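# Cap the marker and leave it on the desk

## Task

Push the cap fully home onto the marker so it clicks into place, with the capped marker resting on the desk at the end; then open the gripper and move the robot away. The robot must not topple or be left leaning (that alone fails it), and the result counts only if it stays put without the robot holding anything.

## Robot and tools

ROBOT. A LinearBot: an omnidirectional wheeled base with a column about 1.75 m high. A carriage slides 0 to 1.0 m along it (lift_m) and carries two identical six-joint arms, each ending in a two-finger gripper. Arm bases sit at roughly 0.57 m + lift_m above the floor; some carriage parts extend about 0.15 m lower. Each hand reaches 0.78 m from its shoulder but only about 0.38 m below its arm base. A hand is about 0.16 m long, 0.1 m wide, 0.14 m open. Parked arm joints 1..6: 0, 0.05, 0.05, 1.45, 0, 0; parked, the robot is about 0.95 m wide and 0.7 m long. Cameras: carriage_camera (fixed, facing forward, tilted about 20 degrees down), left_wrist_camera and right_wrist_camera (each looking out past its fingertips). All images are 896x504.

FRAMES. Base frame: origin on the floor below the base centre, x forward, y left, z up. left_hand and right_hand in the state are the midpoint between each hand's pads, in this frame; quat_wxyz rotates base axes into hand axes (hand z along the fingers, fingers open along hand y; an upward-pointing hand with joints 1, 5, 6 at 0 reads (1,0,0,0)). Hand readings drift from truth, more when stretched. base_odometry is in the frame the base had at the scene start, counts wheel turns (slip included); heading is radians, left positive, -3.142 to 3.142.

execute_actions. Arguments: actions (a list holding one action, or empty to just read state and images) and cameras (list of carriage_camera, left_wrist_camera, right_wrist_camera or all; omitted/null/["all"] gives every camera, [] gives none; an unknown name rejects the call). An action may contain base, joints, or both; they start together. base holds exactly one relative offset from where the base last reported itself: translate_m (metres, forward +, -2 to 2), strafe_m (metres, left +, -2 to 2) or rotate_rad (radians, counter-clockwise/left +, -6.3 to 6.3). joints is a single dictionary keyed by joint name, shared by both arms, each value an absolute target: lift_m 0 to 1 m; for each arm (left_ and right_ prefixes) joint1_rad -2.617 to 3.054 (swing about vertical, 0 forward, + left), joint2_rad 0 to 3.141 (shoulder: 0 upper arm level backward, 1.57 vertical, 3.14 level forward), joint3_rad 0 to 3.141 (elbow: 0 folded, 3.14 straight), joint4_rad -1.57 to 1.57 (wrist pitch, + lifts fingertips), joint5_rad -1.57 to 1.57 (wrist yaw, + turns fingertips right, opposite to joint1), joint6_rad -2.094 to 2.094 (roll about the finger axis, + clockwise viewed from the forearm), gripper_m 0 to 0.093 (pad gap in metres). Done tolerances: lift 0.004, joint1/5/6 0.02, joint2/3 0.055, joint4 0.04, gripper 0.004. An action lasts at most 15 s. Joints or base left out may keep pushing toward earlier targets without being reported. Unknown keys or out-of-range numbers reject the call and nothing moves. If a result reports a stop, the remaining motion calls in that reply are skipped.

RESULT LINES. pictures lists the returned images in order. base_status/joint_status: done (for the base: wheels turned the commanded amount, slip possible; a 1-2 mm move may stop short yet say done), off_target (resting away from target, maybe still pushing; normal for a gripper holding something), contact_stop or time_out (old target dropped, holds where it stopped). "joint command not followed" plus a cause line means a self-collision check refused that arm's targets (gripper still obeyed); named joints show not_followed and may be retried on later actions. on_its_own lists uncommanded motion; "held at" is the held target, not the position. motor_effort gives percent of maximum, + toward higher values, bracket = peak in the last action; readings carry fixed bias and noise. Falling lift effort while lowering means a hand or load is resting on something. A drive_wheels value at rest well above a free-move value means the base is still pressing. ARM HIT means a hard self-collision. MOTOR HOT appears from 75 °C; OVER-TEMPERATURE FAULT at 90 °C pauses that arm for 10 s, and at 100 °C the arm goes limp and drops. Then joint_status shows limit_stop_at_motor_heat; resend the target. Stretched arms heat quickly, even empty.

wait: seconds 0 to 10; commands nothing and returns state and images. zoom_image: camera plus region [x0, y0, x1, y1] in pixels of that camera's latest full image, origin top-left, up to 504x504. finished_scene: scene = the current scene's number; irreversible, ends it after the last command is held and reports success. Answering without a tool call ends everything.

CONTACT AND SAFETY. The base stops on wheel overload or when an arm is pushed out of place, but only after impact and not during turns or usually while an arm is commanded; it may roll on about 0.3 m. Arms and grippers never stop on contact; blocked arms keep pressing and snap to target when released. After a blocked drive, back off about 0.2 m (or reverse the turn), repeat if still pressed. Avoid passing under a table edge the column can hit, and never reverse into such an edge. Gripper force is about 45-60 N per pad. A loaded level hand sags 10-17 cm per kg. To free a withheld arm, move only it away first, then the other one in a later action. Never let the arms collide or press hard together. Tipping is likeliest with a high carriage, outstretched arms, loads, pulling, or abrupt stops; only images reveal leaning. Avoid drops, slips, slams and forceful pushes. The robot keeps executing while you think, and fewer seconds of motion are better.

Each tool is called after "Emit:" as name(argument=value, ...), one argument or row to a line, values as JSON.

## Session

Emit:
execute_actions(
  actions=[],
)

Scene clock: 0.00 s.
base_odometry: x=+0.000 y=+0.000 heading=+0.000 (m, m, rad; odometry frame)
base_status: not commanded
joint_positions: lift_m=+0.303 left_joint1_rad=+0.015 left_joint2_rad=+0.047 left_joint3_rad=+0.051 left_joint4_rad=+1.480 left_joint5_rad=+0.052 left_joint6_rad=+0.015 left_gripper_m=+0.095 right_joint1_rad=+0.021 right_joint2_rad=+0.025 right_joint3_rad=+0.020 right_joint4_rad=+1.431 right_joint5_rad=-0.005 right_joint6_rad=-0.023 right_gripper_m=+0.095
joint_status: not commanded
motor_effort: lift_m=+18 drive_wheels=-2 (%)
left_hand: x=+0.2957 y=+0.3374 z=+1.2949 quat_wxyz=(+0.999, +0.026, +0.043, +0.014) (m; base frame)
right_hand: x=+0.3101 y=-0.3444 z=+1.2854 quat_wxyz=(+0.997, -0.004, +0.073, -0.001) (m; base frame)
pictures: carriage_camera, left_wrist_camera, right_wrist_camera
Images, in order (width x height): carriage_camera 896x504, left_wrist_camera 896x504, right_wrist_camera 896x504.

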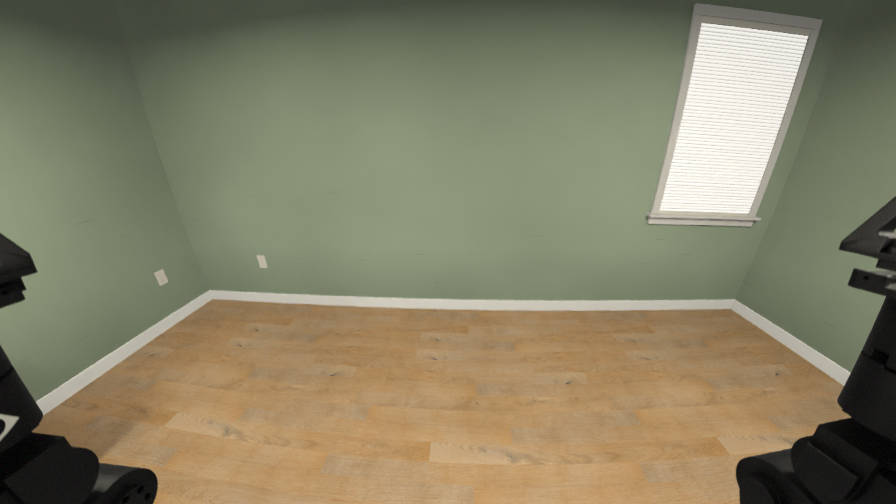

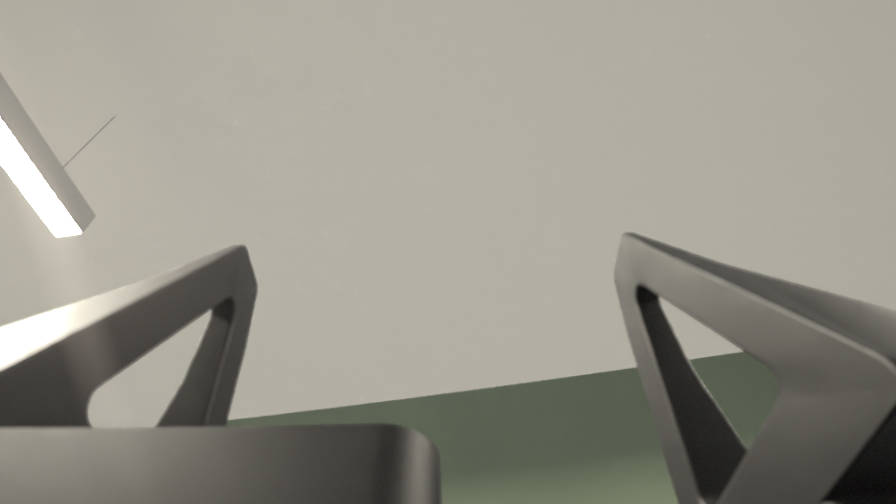

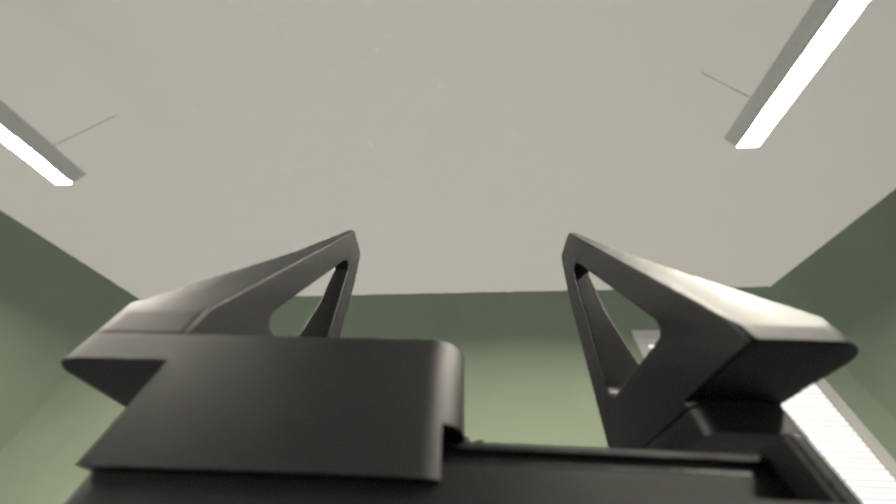

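Emit:
execute_actions(
  actions=[
    {"base": {"rotate_rad": 2.0}},
  ],
  cameras=["carriage_camera"],
)

Scene clock: 3.53 s.
base_odometry: x=+0.000 y=+0.000 heading=+2.000 (m, m, rad; odometry frame)
base_status: done
joint_positions: lift_m=+0.303 left_joint1_rad=+0.015 left_joint2_rad=+0.047 left_joint3_rad=+0.051 left_joint4_rad=+1.480 left_joint5_rad=+0.052 left_joint6_rad=+0.015 left_gripper_m=+0.095 right_joint1_rad=+0.021 right_joint2_rad=+0.025 right_joint3_rad=+0.020 right_joint4_rad=+1.430 right_joint5_rad=-0.005 right_joint6_rad=-0.023 right_gripper_m=+0.095
joint_status: not commanded
motor_effort: lift_m=+18(18) drive_wheels=+5(15) (%)
left_hand: x=+0.2957 y=+0.3374 z=+1.2949 quat_wxyz=(+0.999, +0.026, +0.043, +0.014) (m; base frame)
right_hand: x=+0.3104 y=-0.3444 z=+1.2854 quat_wxyz=(+0.997, -0.004, +0.073, -0.001) (m; base frame)
pictures: carriage_camera
Images, in order (width x height): carriage_camera 896x504.

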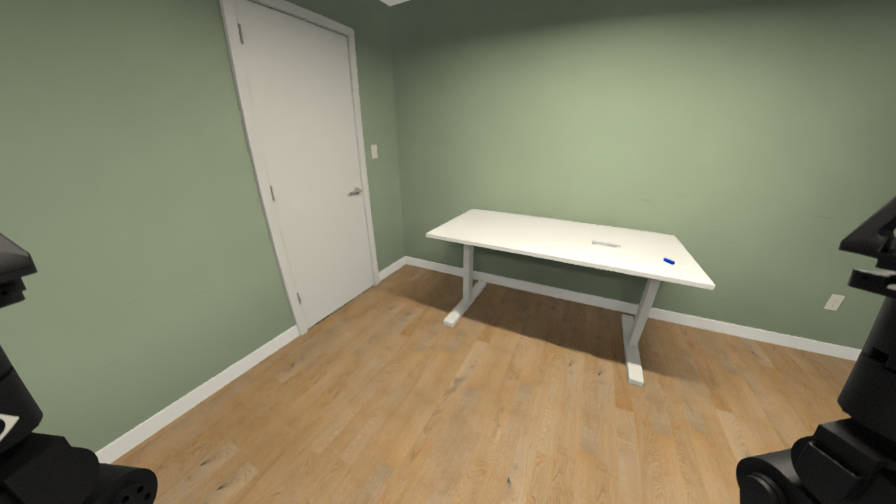

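Emit:
execute_actions(
  actions=[
    {"base": {"rotate_rad": -0.47}},
  ],
  cameras=["carriage_camera"],
)

Scene clock: 5.47 s.
base_odometry: x=+0.000 y=+0.000 heading=+1.531 (m, m, rad; odometry frame)
base_status: done
joint_positions: lift_m=+0.303 left_joint1_rad=+0.015 left_joint2_rad=+0.047 left_joint3_rad=+0.051 left_joint4_rad=+1.480 left_joint5_rad=+0.052 left_joint6_rad=+0.015 left_gripper_m=+0.095 right_joint1_rad=+0.021 right_joint2_rad=+0.025 right_joint3_rad=+0.020 right_joint4_rad=+1.430 right_joint5_rad=-0.005 right_joint6_rad=-0.023 right_gripper_m=+0.095
joint_status: not commanded
motor_effort: lift_m=+18(18) drive_wheels=-17(17) (%)
left_hand: x=+0.2958 y=+0.3374 z=+1.2949 quat_wxyz=(+0.999, +0.026, +0.044, +0.014) (m; base frame)
right_hand: x=+0.3104 y=-0.3444 z=+1.2854 quat_wxyz=(+0.997, -0.004, +0.073, -0.001) (m; base frame)
pictures: carriage_camera
Images, in order (width x height): carriage_camera 896x504.

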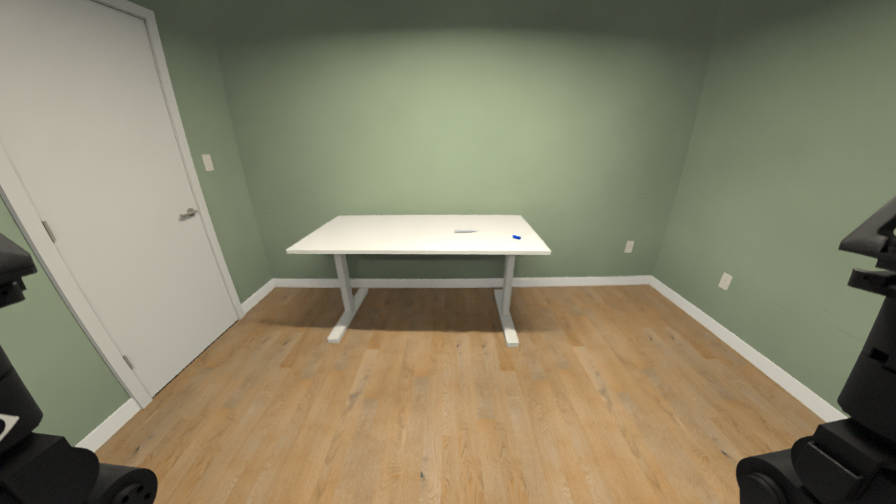

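Emit:
zoom_image(
  camera="carriage_camera",
  region=[420, 200, 560, 270],
)

Region (420, 200, 560, 270) of carriage_camera's 896x504 image, scaled by 3.600, with more detail than that image has.

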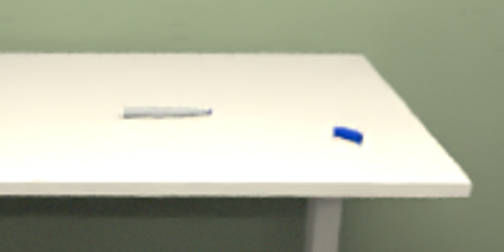

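Emit:
execute_actions(
  actions=[
    {"base": {"translate_m": 0.9}},
  ],
  cameras=["carriage_camera"],
)

Emit:
execute_actions(
  actions=[
    {"base": {"strafe_m": -0.27}},
  ],
  cameras=["carriage_camera"],
)

Scene clock: 9.77 s.
base_odometry: x=+0.035 y=+0.899 heading=+1.532 (m, m, rad; odometry frame)
base_status: done
joint_positions: lift_m=+0.303 left_joint1_rad=+0.015 left_joint2_rad=+0.047 left_joint3_rad=+0.051 left_joint4_rad=+1.481 left_joint5_rad=+0.052 left_joint6_rad=+0.015 left_gripper_m=+0.095 right_joint1_rad=+0.021 right_joint2_rad=+0.025 right_joint3_rad=+0.020 right_joint4_rad=+1.430 right_joint5_rad=-0.005 right_joint6_rad=-0.023 right_gripper_m=+0.095
joint_status: not commanded
motor_effort: lift_m=+17(17) drive_wheels=-10(21) (%)
left_hand: x=+0.2955 y=+0.3374 z=+1.2950 quat_wxyz=(+0.999, +0.026, +0.043, +0.014) (m; base frame)
right_hand: x=+0.3103 y=-0.3444 z=+1.2854 quat_wxyz=(+0.997, -0.004, +0.073, -0.001) (m; base frame)
pictures: carriage_camera
Images, in order (width x height): carriage_camera 896x504.

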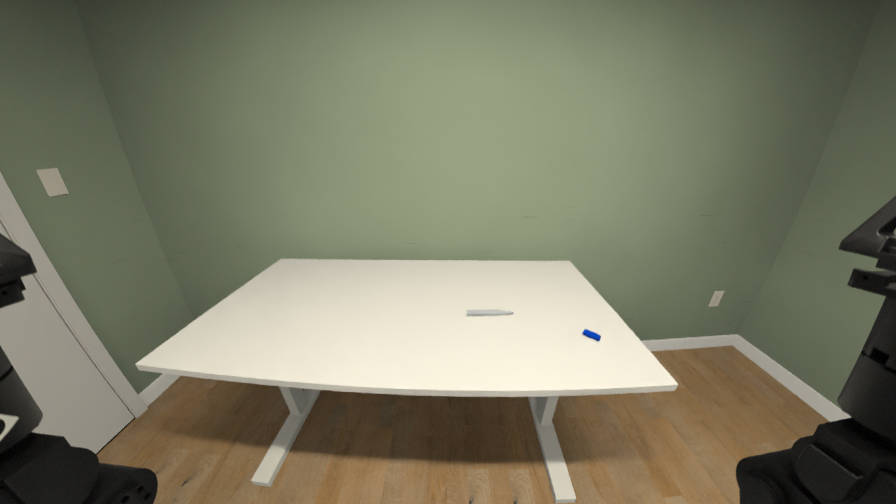

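Scene clock: 12.13 s.
base_odometry: x=+0.304 y=+0.889 heading=+1.533 (m, m, rad; odometry frame)
base_status: done
joint_positions: lift_m=+0.303 left_joint1_rad=+0.015 left_joint2_rad=+0.047 left_joint3_rad=+0.051 left_joint4_rad=+1.481 left_joint5_rad=+0.052 left_joint6_rad=+0.015 left_gripper_m=+0.095 right_joint1_rad=+0.021 right_joint2_rad=+0.025 right_joint3_rad=+0.020 right_joint4_rad=+1.429 right_joint5_rad=-0.005 right_joint6_rad=-0.023 right_gripper_m=+0.095
joint_status: not commanded
motor_effort: lift_m=+17(18) drive_wheels=-6(11) (%)
left_hand: x=+0.2955 y=+0.3374 z=+1.2950 quat_wxyz=(+0.999, +0.026, +0.043, +0.014) (m; base frame)
right_hand: x=+0.3105 y=-0.3444 z=+1.2854 quat_wxyz=(+0.997, -0.004, +0.073, -0.001) (m; base frame)
pictures: carriage_camera
Images, in order (width x height): carriage_camera 896x504.

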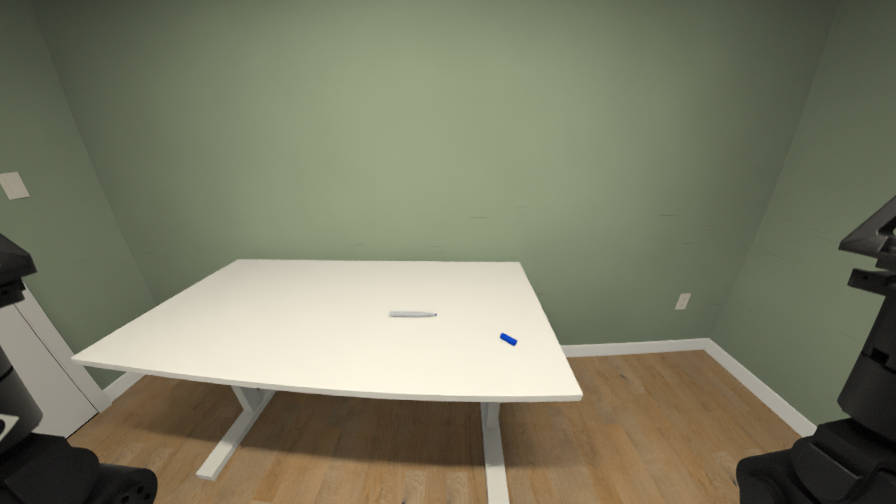

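Emit:
execute_actions(
  actions=[
    {"joints": {"lift_m": 0.45, "left_joint2_rad": 1.5, "left_joint3_rad": 1.2, "left_joint4_rad": -1.27, "right_joint2_rad": 1.5, "right_joint3_rad": 1.2, "right_joint4_rad": -1.27}},
  ],
)

Scene clock: 15.23 s.
base_odometry: x=+0.304 y=+0.889 heading=+1.533 (m, m, rad; odometry frame)
base_status: not commanded
joint_positions: lift_m=+0.450 left_joint1_rad=+0.015 left_joint2_rad=+1.504 left_joint3_rad=+1.175 left_joint4_rad=-1.266 left_joint5_rad=+0.052 left_joint6_rad=+0.015 left_gripper_m=+0.095 right_joint1_rad=+0.021 right_joint2_rad=+1.497 right_joint3_rad=+1.163 right_joint4_rad=-1.265 right_joint5_rad=-0.005 right_joint6_rad=-0.023 right_gripper_m=+0.095
joint_status: all done
motor_effort: lift_m=+18(23) drive_wheels=-6(5) (%)
left_hand: x=+0.5212 y=+0.3408 z=+1.1199 quat_wxyz=(-0.011, +0.000, +1.000, -0.026) (m; base frame)
right_hand: x=+0.5178 y=-0.3401 z=+1.1182 quat_wxyz=(-0.014, -0.022, +1.000, +0.003) (m; base frame)
pictures: carriage_camera, left_wrist_camera, right_wrist_camera
Images, in order (width x height): carriage_camera 896x504, left_wrist_camera 896x504, right_wrist_camera 896x504.

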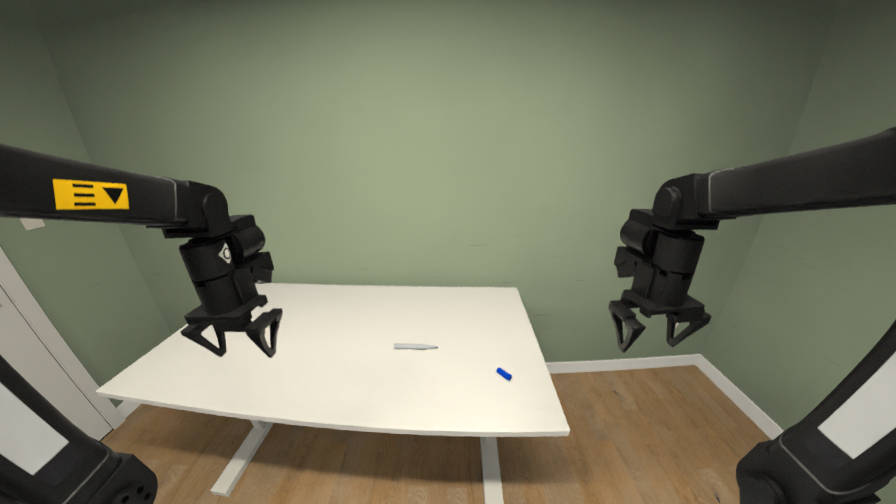

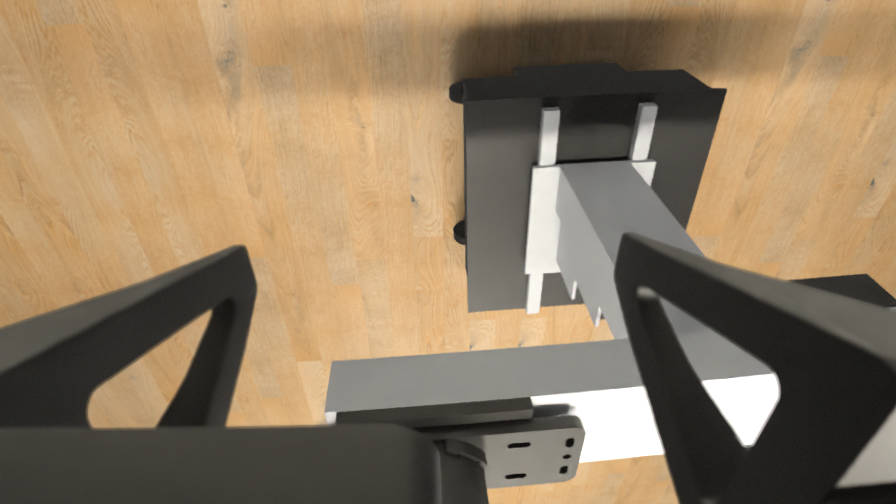

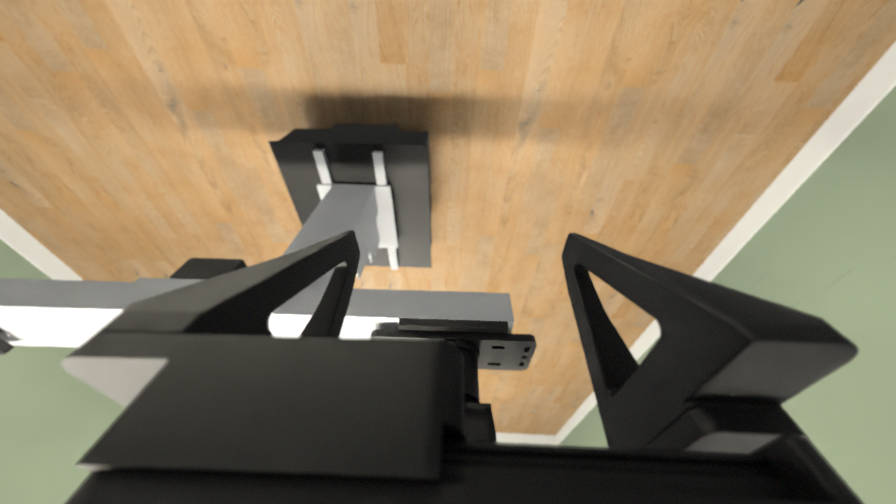

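Emit:
execute_actions(
  actions=[
    {"base": {"translate_m": 0.33}},
  ],
)

Scene clock: 18.60 s.
base_odometry: x=+0.318 y=+1.219 heading=+1.532 (m, m, rad; odometry frame)
base_status: done
joint_positions: lift_m=+0.450 left_joint1_rad=+0.015 left_joint2_rad=+1.504 left_joint3_rad=+1.175 left_joint4_rad=-1.267 left_joint5_rad=+0.052 left_joint6_rad=+0.015 left_gripper_m=+0.095 right_joint1_rad=+0.021 right_joint2_rad=+1.497 right_joint3_rad=+1.163 right_joint4_rad=-1.267 right_joint5_rad=-0.005 right_joint6_rad=-0.023 right_gripper_m=+0.095
joint_status: not commanded
motor_effort: lift_m=+18(17) drive_wheels=-10(12) (%)
left_hand: x=+0.5209 y=+0.3408 z=+1.1199 quat_wxyz=(-0.012, +0.000, +1.000, -0.026) (m; base frame)
right_hand: x=+0.5175 y=-0.3401 z=+1.1182 quat_wxyz=(-0.015, -0.022, +1.000, +0.003) (m; base frame)
pictures: carriage_camera, left_wrist_camera, right_wrist_camera
Images, in order (width x height): carriage_camera 896x504, left_wrist_camera 896x504, right_wrist_camera 896x504.

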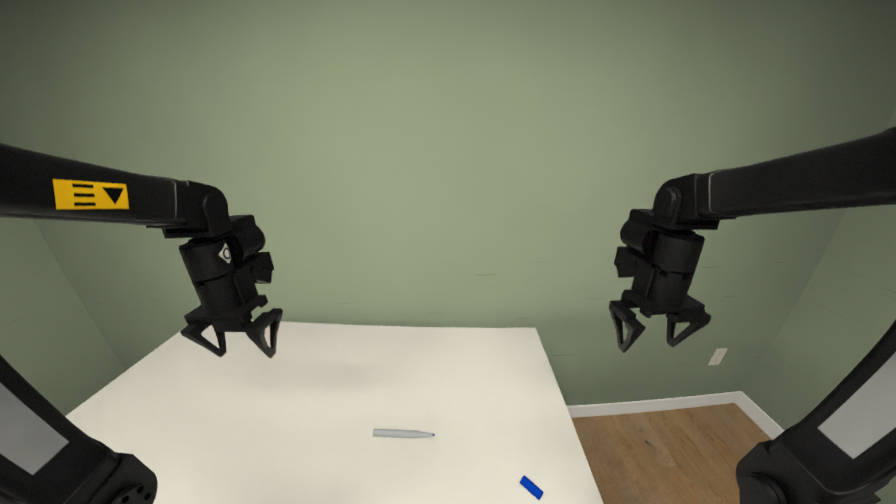

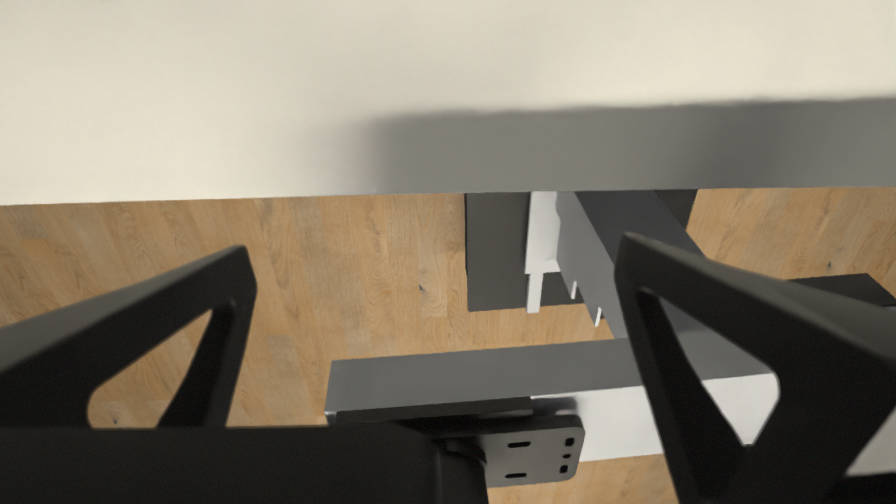

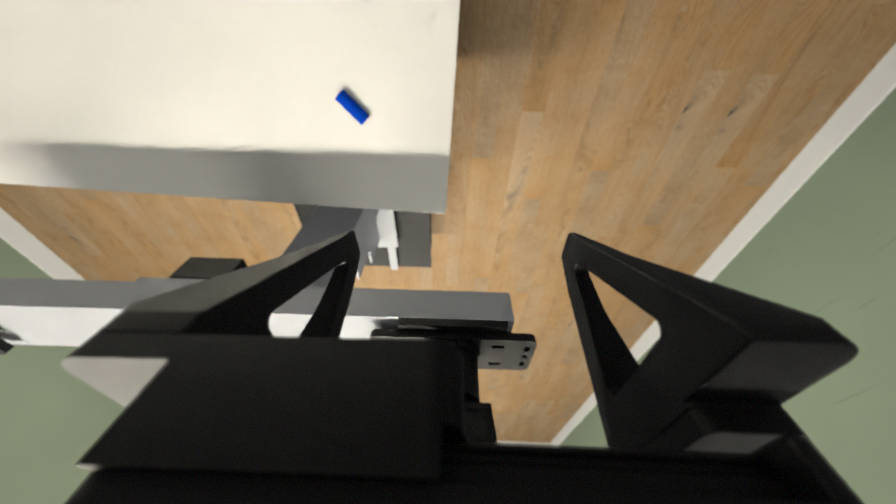

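Emit:
zoom_image(
  camera="right_wrist_camera",
  region=[310, 70, 400, 140],
)

Emit:
zoom_image(
  camera="carriage_camera",
  region=[360, 410, 560, 504],
)

Region (310, 70, 400, 140) of right_wrist_camera's 896x504 image, scaled by 5.600, with more detail than that image has.

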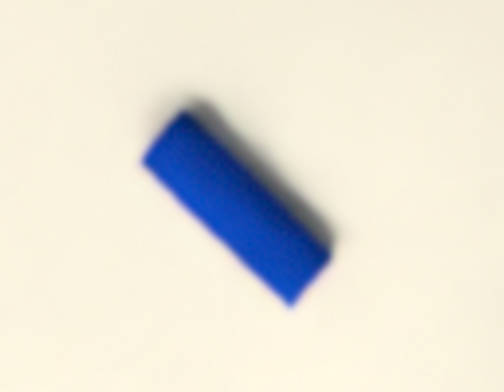

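Region (360, 410, 560, 504) of carriage_camera's 896x504 image, scaled by 2.520, with more detail than that image has; it fills the top 237 rows of this view, and the rest is white.

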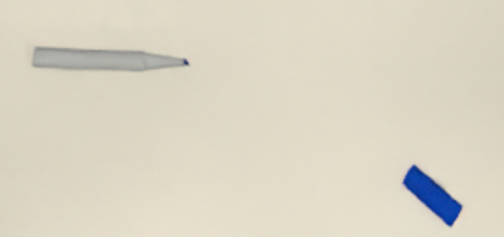

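Emit:
execute_actions(
  actions=[
    {"joints": {"right_joint1_rad": 0.6, "right_joint2_rad": 2.28, "right_joint3_rad": 0.93, "right_joint4_rad": -0.22, "right_joint5_rad": 0, "right_joint6_rad": -0.1, "left_joint1_rad": -0.456, "left_joint2_rad": 2.573, "left_joint3_rad": 1.62, "left_joint4_rad": -0.6, "left_joint5_rad": 0, "left_joint6_rad": 1.1}},
  ],
)

Scene clock: 23.87 s.
base_odometry: x=+0.317 y=+1.219 heading=+1.532 (m, m, rad; odometry frame)
base_status: not commanded
joint_positions: lift_m=+0.450 left_joint1_rad=-0.464 left_joint2_rad=+2.582 left_joint3_rad=+1.623 left_joint4_rad=-0.604 left_joint5_rad=+0.000 left_joint6_rad=+1.095 left_gripper_m=+0.095 right_joint1_rad=+0.601 right_joint2_rad=+2.274 right_joint3_rad=+0.949 right_joint4_rad=-0.229 right_joint5_rad=-0.001 right_joint6_rad=-0.093 right_gripper_m=+0.095
joint_status: all done
motor_effort: lift_m=+17(18) drive_wheels=-8(9) (%)
left_hand: x=+0.6628 y=+0.1510 z=+0.8526 quat_wxyz=(+0.004, +0.703, +0.711, +0.001) (m; base frame)
right_hand: x=+0.5309 y=-0.1691 z=+0.8568 quat_wxyz=(+0.008, -0.340, +0.940, +0.003) (m; base frame)
pictures: carriage_camera, left_wrist_camera, right_wrist_camera
Images, in order (width x height): carriage_camera 896x504, left_wrist_camera 896x504, right_wrist_camera 896x504.

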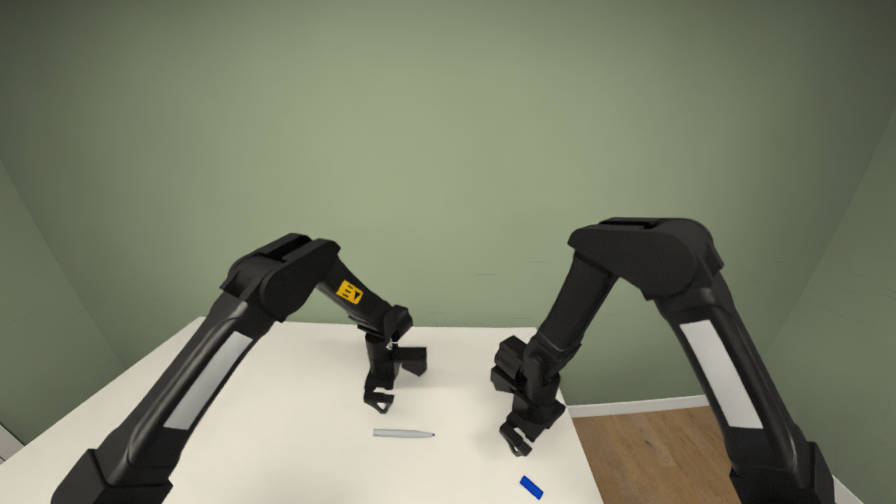

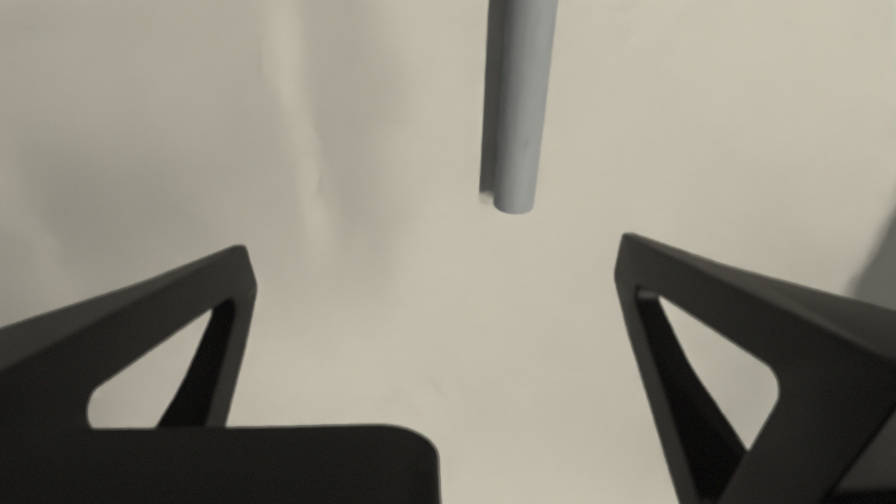

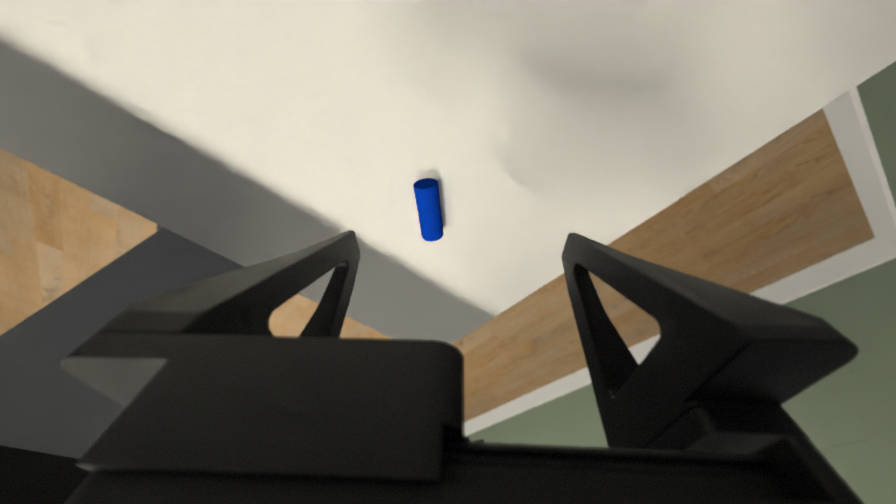

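Emit:
zoom_image(
  camera="right_wrist_camera",
  region=[380, 160, 480, 260],
)

Region (380, 160, 480, 260) of right_wrist_camera's 896x504 image, scaled by 5.040, with more detail than that image has.

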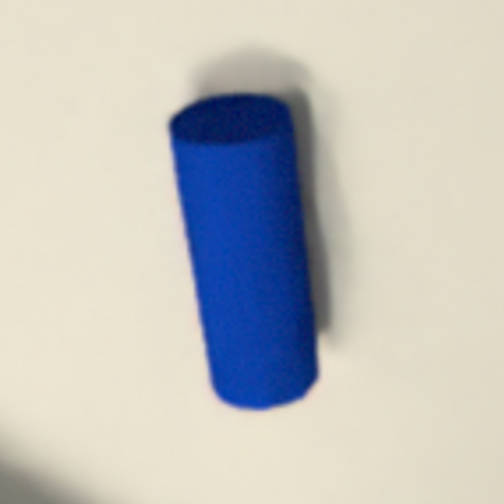

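Emit:
execute_actions(
  actions=[
    {"joints": {"right_joint1_rad": 0.681, "right_joint2_rad": 2.535, "right_joint3_rad": 0.86, "right_joint4_rad": 0.095, "right_joint6_rad": -0.07, "left_joint1_rad": -0.44, "left_joint2_rad": 2.69, "left_joint3_rad": 1.45, "left_joint4_rad": -0.325, "left_joint6_rad": 1.13}},
  ],
)

Scene clock: 25.80 s.
base_odometry: x=+0.317 y=+1.219 heading=+1.532 (m, m, rad; odometry frame)
base_status: not commanded
joint_positions: lift_m=+0.450 left_joint1_rad=-0.447 left_joint2_rad=+2.709 left_joint3_rad=+1.440 left_joint4_rad=-0.339 left_joint5_rad=+0.000 left_joint6_rad=+1.125 left_gripper_m=+0.095 right_joint1_rad=+0.685 right_joint2_rad=+2.534 right_joint3_rad=+0.878 right_joint4_rad=+0.080 right_joint5_rad=-0.001 right_joint6_rad=-0.072 right_gripper_m=+0.095
joint_status: all done
motor_effort: lift_m=+17(17) drive_wheels=+4(8) (%)
left_hand: x=+0.6166 y=+0.1814 z=+0.7733 quat_wxyz=(-0.017, +0.707, +0.707, -0.006) (m; base frame)
right_hand: x=+0.4857 y=-0.1723 z=+0.7800 quat_wxyz=(-0.002, -0.370, +0.929, +0.000) (m; base frame)
pictures: carriage_camera, left_wrist_camera, right_wrist_camera
Images, in order (width x height): carriage_camera 896x504, left_wrist_camera 896x504, right_wrist_camera 896x504.

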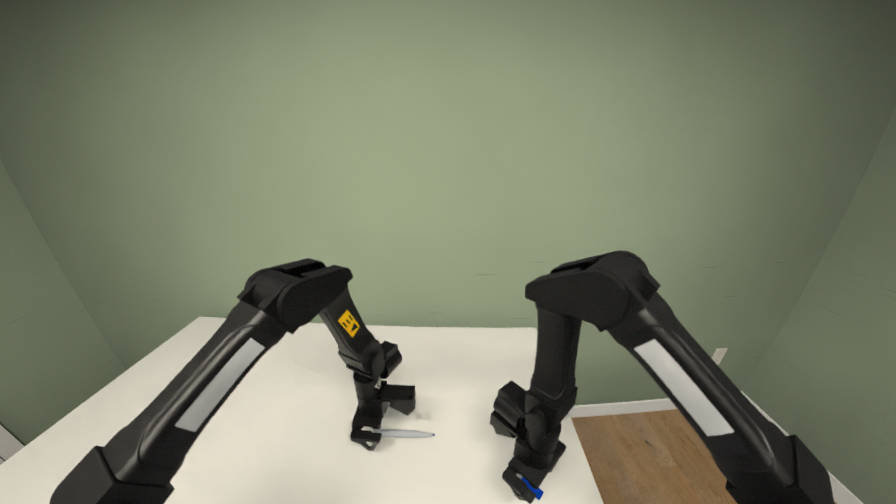

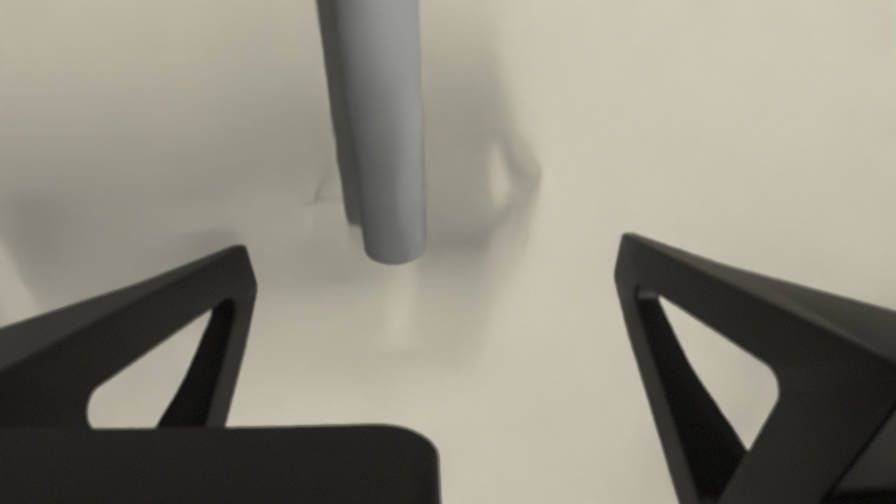

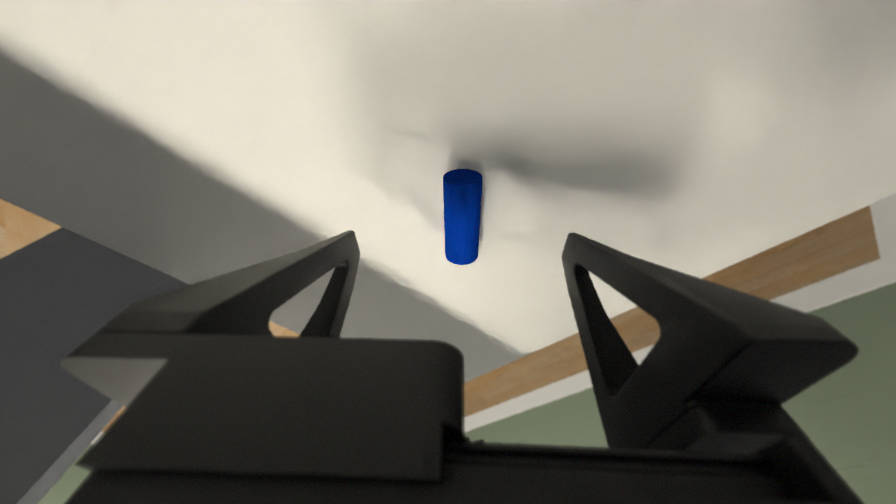

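Emit:
zoom_image(
  camera="right_wrist_camera",
  region=[410, 150, 520, 280],
)

Region (410, 150, 520, 280) of right_wrist_camera's 896x504 image, scaled by 3.877, with more detail than that image has; it fills the left 426 columns of this view, and the rest is white.

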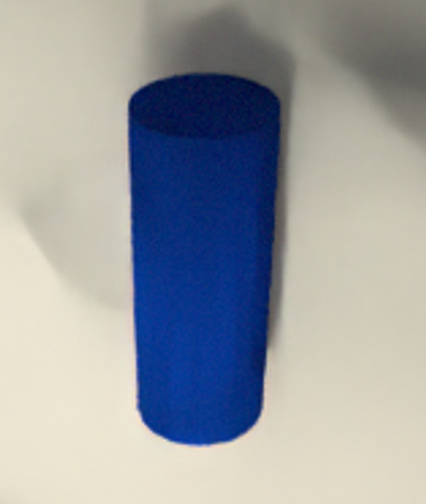

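Emit:
execute_actions(
  actions=[
    {"joints": {"lift_m": 0.43, "left_joint1_rad": -0.44, "left_joint2_rad": 2.675, "left_joint3_rad": 1.463, "left_joint4_rad": -0.313}},
  ],
  cameras=["left_wrist_camera", "right_wrist_camera"],
)

Scene clock: 27.33 s.
base_odometry: x=+0.317 y=+1.219 heading=+1.532 (m, m, rad; odometry frame)
base_status: not commanded
joint_positions: lift_m=+0.430 left_joint1_rad=-0.447 left_joint2_rad=+2.687 left_joint3_rad=+1.448 left_joint4_rad=-0.321 left_joint5_rad=+0.000 left_joint6_rad=+1.125 left_gripper_m=+0.095 right_joint1_rad=+0.685 right_joint2_rad=+2.534 right_joint3_rad=+0.878 right_joint4_rad=+0.087 right_joint5_rad=+0.000 right_joint6_rad=-0.072 right_gripper_m=+0.095
joint_status: all done
motor_effort: lift_m=+17(17) drive_wheels=-8(9) (%)
left_hand: x=+0.6306 y=+0.1747 z=+0.7623 quat_wxyz=(+0.005, +0.707, +0.707, +0.002) (m; base frame)
right_hand: x=+0.4869 y=-0.1713 z=+0.7600 quat_wxyz=(+0.001, -0.370, +0.929, +0.000) (m; base frame)
pictures: left_wrist_camera, right_wrist_camera
Images, in order (width x height): left_wrist_camera 896x504, right_wrist_camera 896x504.

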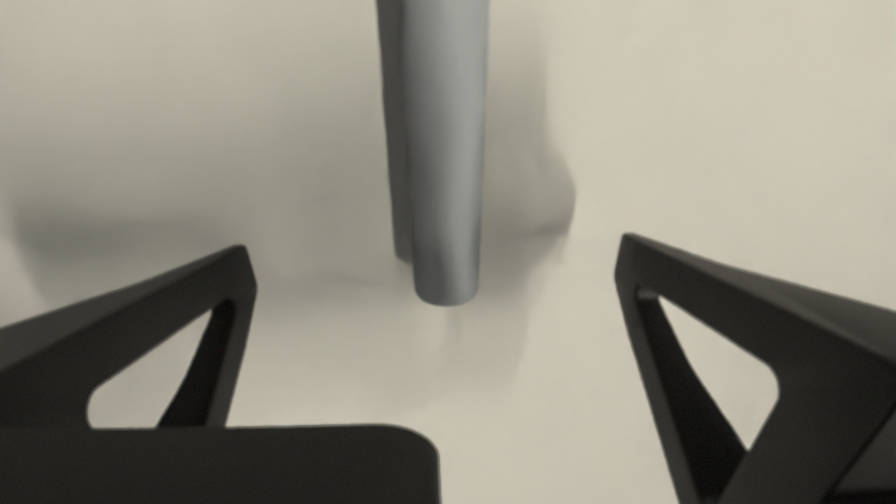

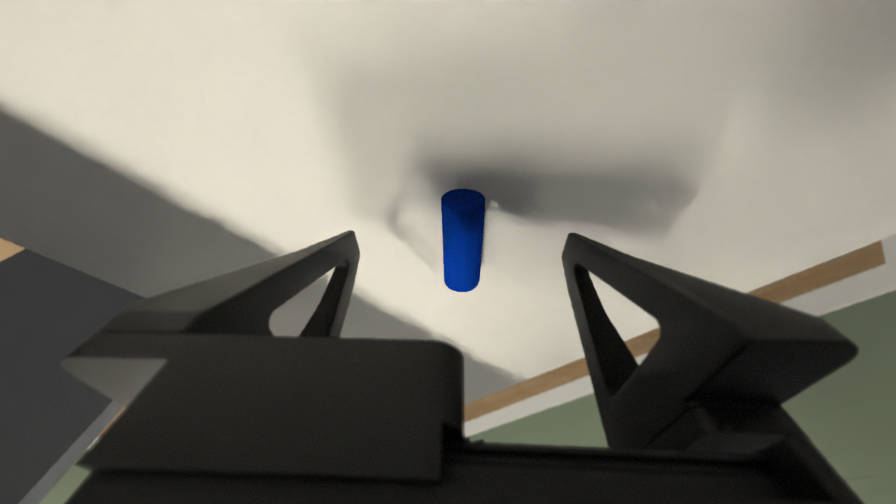

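Emit:
execute_actions(
  actions=[
    {"joints": {"lift_m": 0.418, "left_gripper_m": 0.05, "right_gripper_m": 0.05}},
  ],
  cameras=["left_wrist_camera", "right_wrist_camera"],
)

Scene clock: 28.10 s.
base_odometry: x=+0.317 y=+1.219 heading=+1.532 (m, m, rad; odometry frame)
base_status: not commanded
joint_positions: lift_m=+0.418 left_joint1_rad=-0.447 left_joint2_rad=+2.686 left_joint3_rad=+1.448 left_joint4_rad=-0.316 left_joint5_rad=+0.000 left_joint6_rad=+1.125 left_gripper_m=+0.050 right_joint1_rad=+0.685 right_joint2_rad=+2.534 right_joint3_rad=+0.878 right_joint4_rad=+0.089 right_joint5_rad=+0.000 right_joint6_rad=-0.072 right_gripper_m=+0.050
joint_status: all done
motor_effort: lift_m=+17(17) drive_wheels=+5(5) (%)
left_hand: x=+0.6318 y=+0.1741 z=+0.7507 quat_wxyz=(+0.008, +0.707, +0.707, +0.003) (m; base frame)
right_hand: x=+0.4871 y=-0.1712 z=+0.7478 quat_wxyz=(+0.001, -0.370, +0.929, +0.001) (m; base frame)
pictures: left_wrist_camera, right_wrist_camera
Images, in order (width x height): left_wrist_camera 896x504, right_wrist_camera 896x504.

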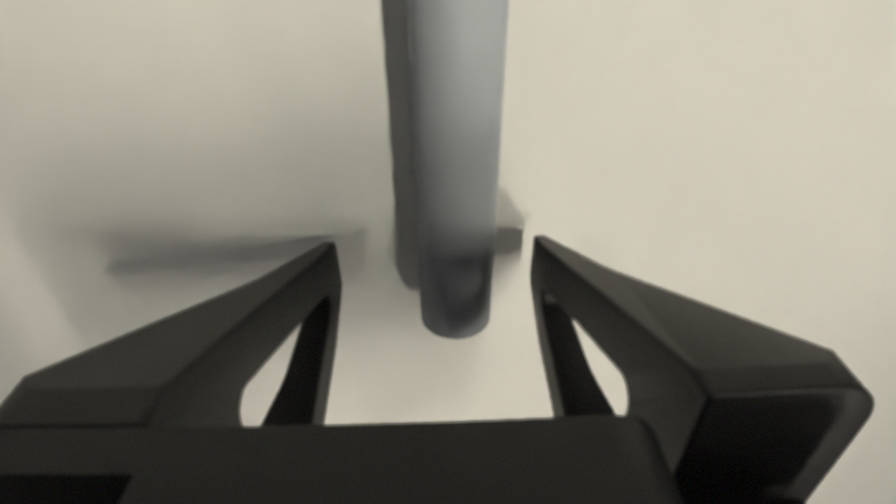

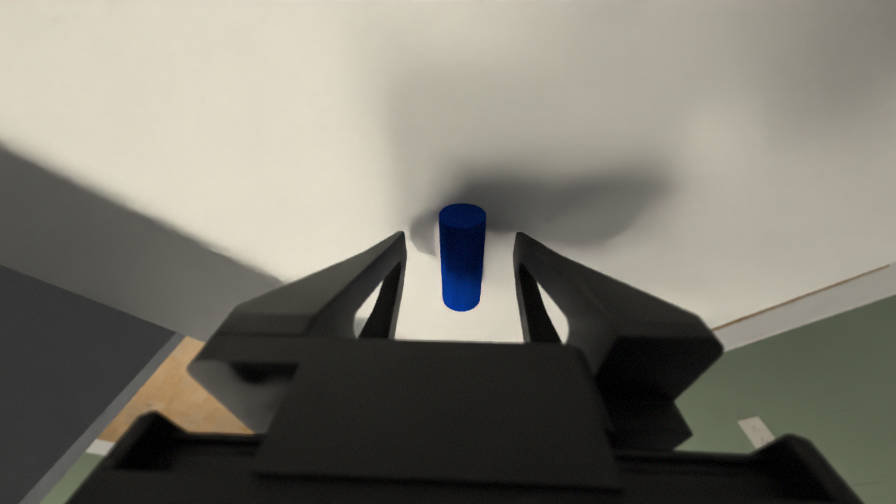

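Emit:
execute_actions(
  actions=[
    {"joints": {"lift_m": 0.415}},
  ],
  cameras=[],
)

Emit:
execute_actions(
  actions=[
    {"joints": {"left_gripper_m": 0.0, "right_gripper_m": 0.0}},
  ],
)

Scene clock: 28.77 s.
base_odometry: x=+0.317 y=+1.219 heading=+1.532 (m, m, rad; odometry frame)
base_status: not commanded
joint_positions: lift_m=+0.415 left_joint1_rad=-0.447 left_joint2_rad=+2.686 left_joint3_rad=+1.448 left_joint4_rad=-0.316 left_joint5_rad=+0.000 left_joint6_rad=+1.125 left_gripper_m=+0.050 right_joint1_rad=+0.685 right_joint2_rad=+2.534 right_joint3_rad=+0.878 right_joint4_rad=+0.091 right_joint5_rad=+0.000 right_joint6_rad=-0.072 right_gripper_m=+0.050
joint_status: all done
motor_effort: lift_m=+16(17) drive_wheels=+4(5) (%)
left_hand: x=+0.6319 y=+0.1741 z=+0.7478 quat_wxyz=(+0.008, +0.707, +0.707, +0.003) (m; base frame)
right_hand: x=+0.4875 y=-0.1708 z=+0.7449 quat_wxyz=(+0.002, -0.370, +0.929, +0.001) (m; base frame)
pictures: none
No camera images: the call's "cameras" was empty. Leave "cameras" out to get every camera's image.

Scene clock: 29.37 s.
base_odometry: x=+0.317 y=+1.219 heading=+1.532 (m, m, rad; odometry frame)
base_status: not commanded
joint_positions: lift_m=+0.415 left_joint1_rad=-0.447 left_joint2_rad=+2.686 left_joint3_rad=+1.448 left_joint4_rad=-0.316 left_joint5_rad=+0.000 left_joint6_rad=+1.125 left_gripper_m=+0.018 right_joint1_rad=+0.685 right_joint2_rad=+2.534 right_joint3_rad=+0.878 right_joint4_rad=+0.091 right_joint5_rad=+0.000 right_joint6_rad=-0.072 right_gripper_m=+0.018
joint_status: left_gripper_m off_target (ended at +0.018, target +0.000); right_gripper_m off_target (ended at +0.018, target +0.000)
motor_effort: lift_m=+16(16) drive_wheels=+4(4) (%)
left_hand: x=+0.6319 y=+0.1741 z=+0.7478 quat_wxyz=(+0.008, +0.708, +0.707, +0.003) (m; base frame)
right_hand: x=+0.4875 y=-0.1708 z=+0.7449 quat_wxyz=(+0.002, -0.370, +0.929, +0.001) (m; base frame)
pictures: carriage_camera, left_wrist_camera, right_wrist_camera
Images, in order (width x height): carriage_camera 896x504, left_wrist_camera 896x504, right_wrist_camera 896x504.

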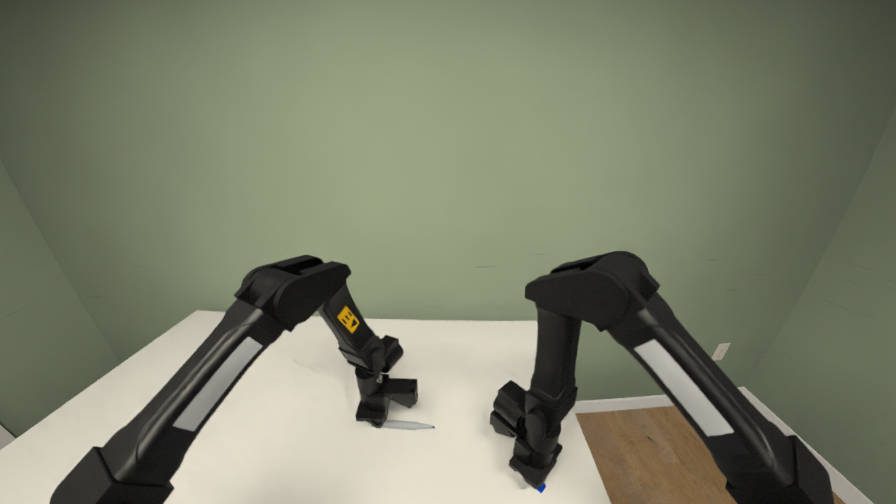

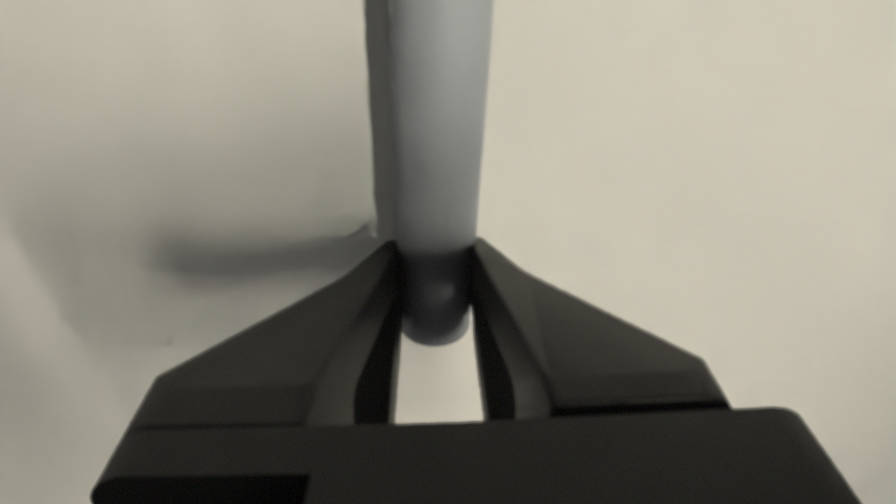

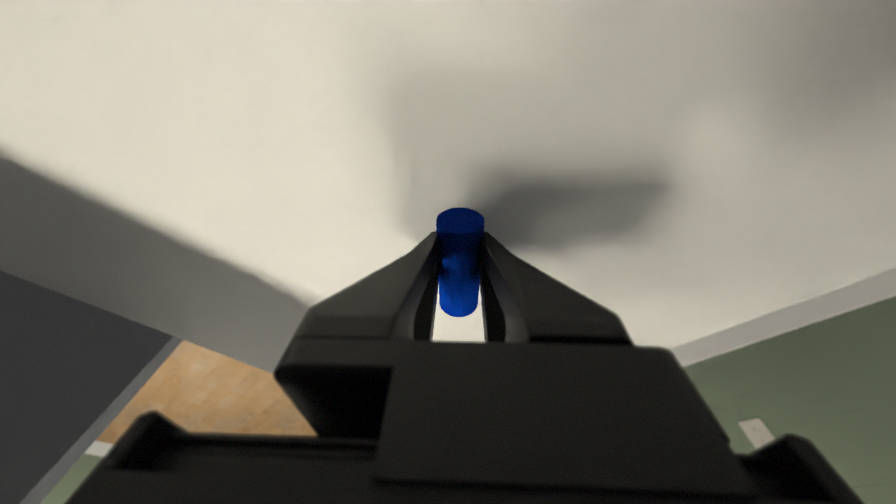

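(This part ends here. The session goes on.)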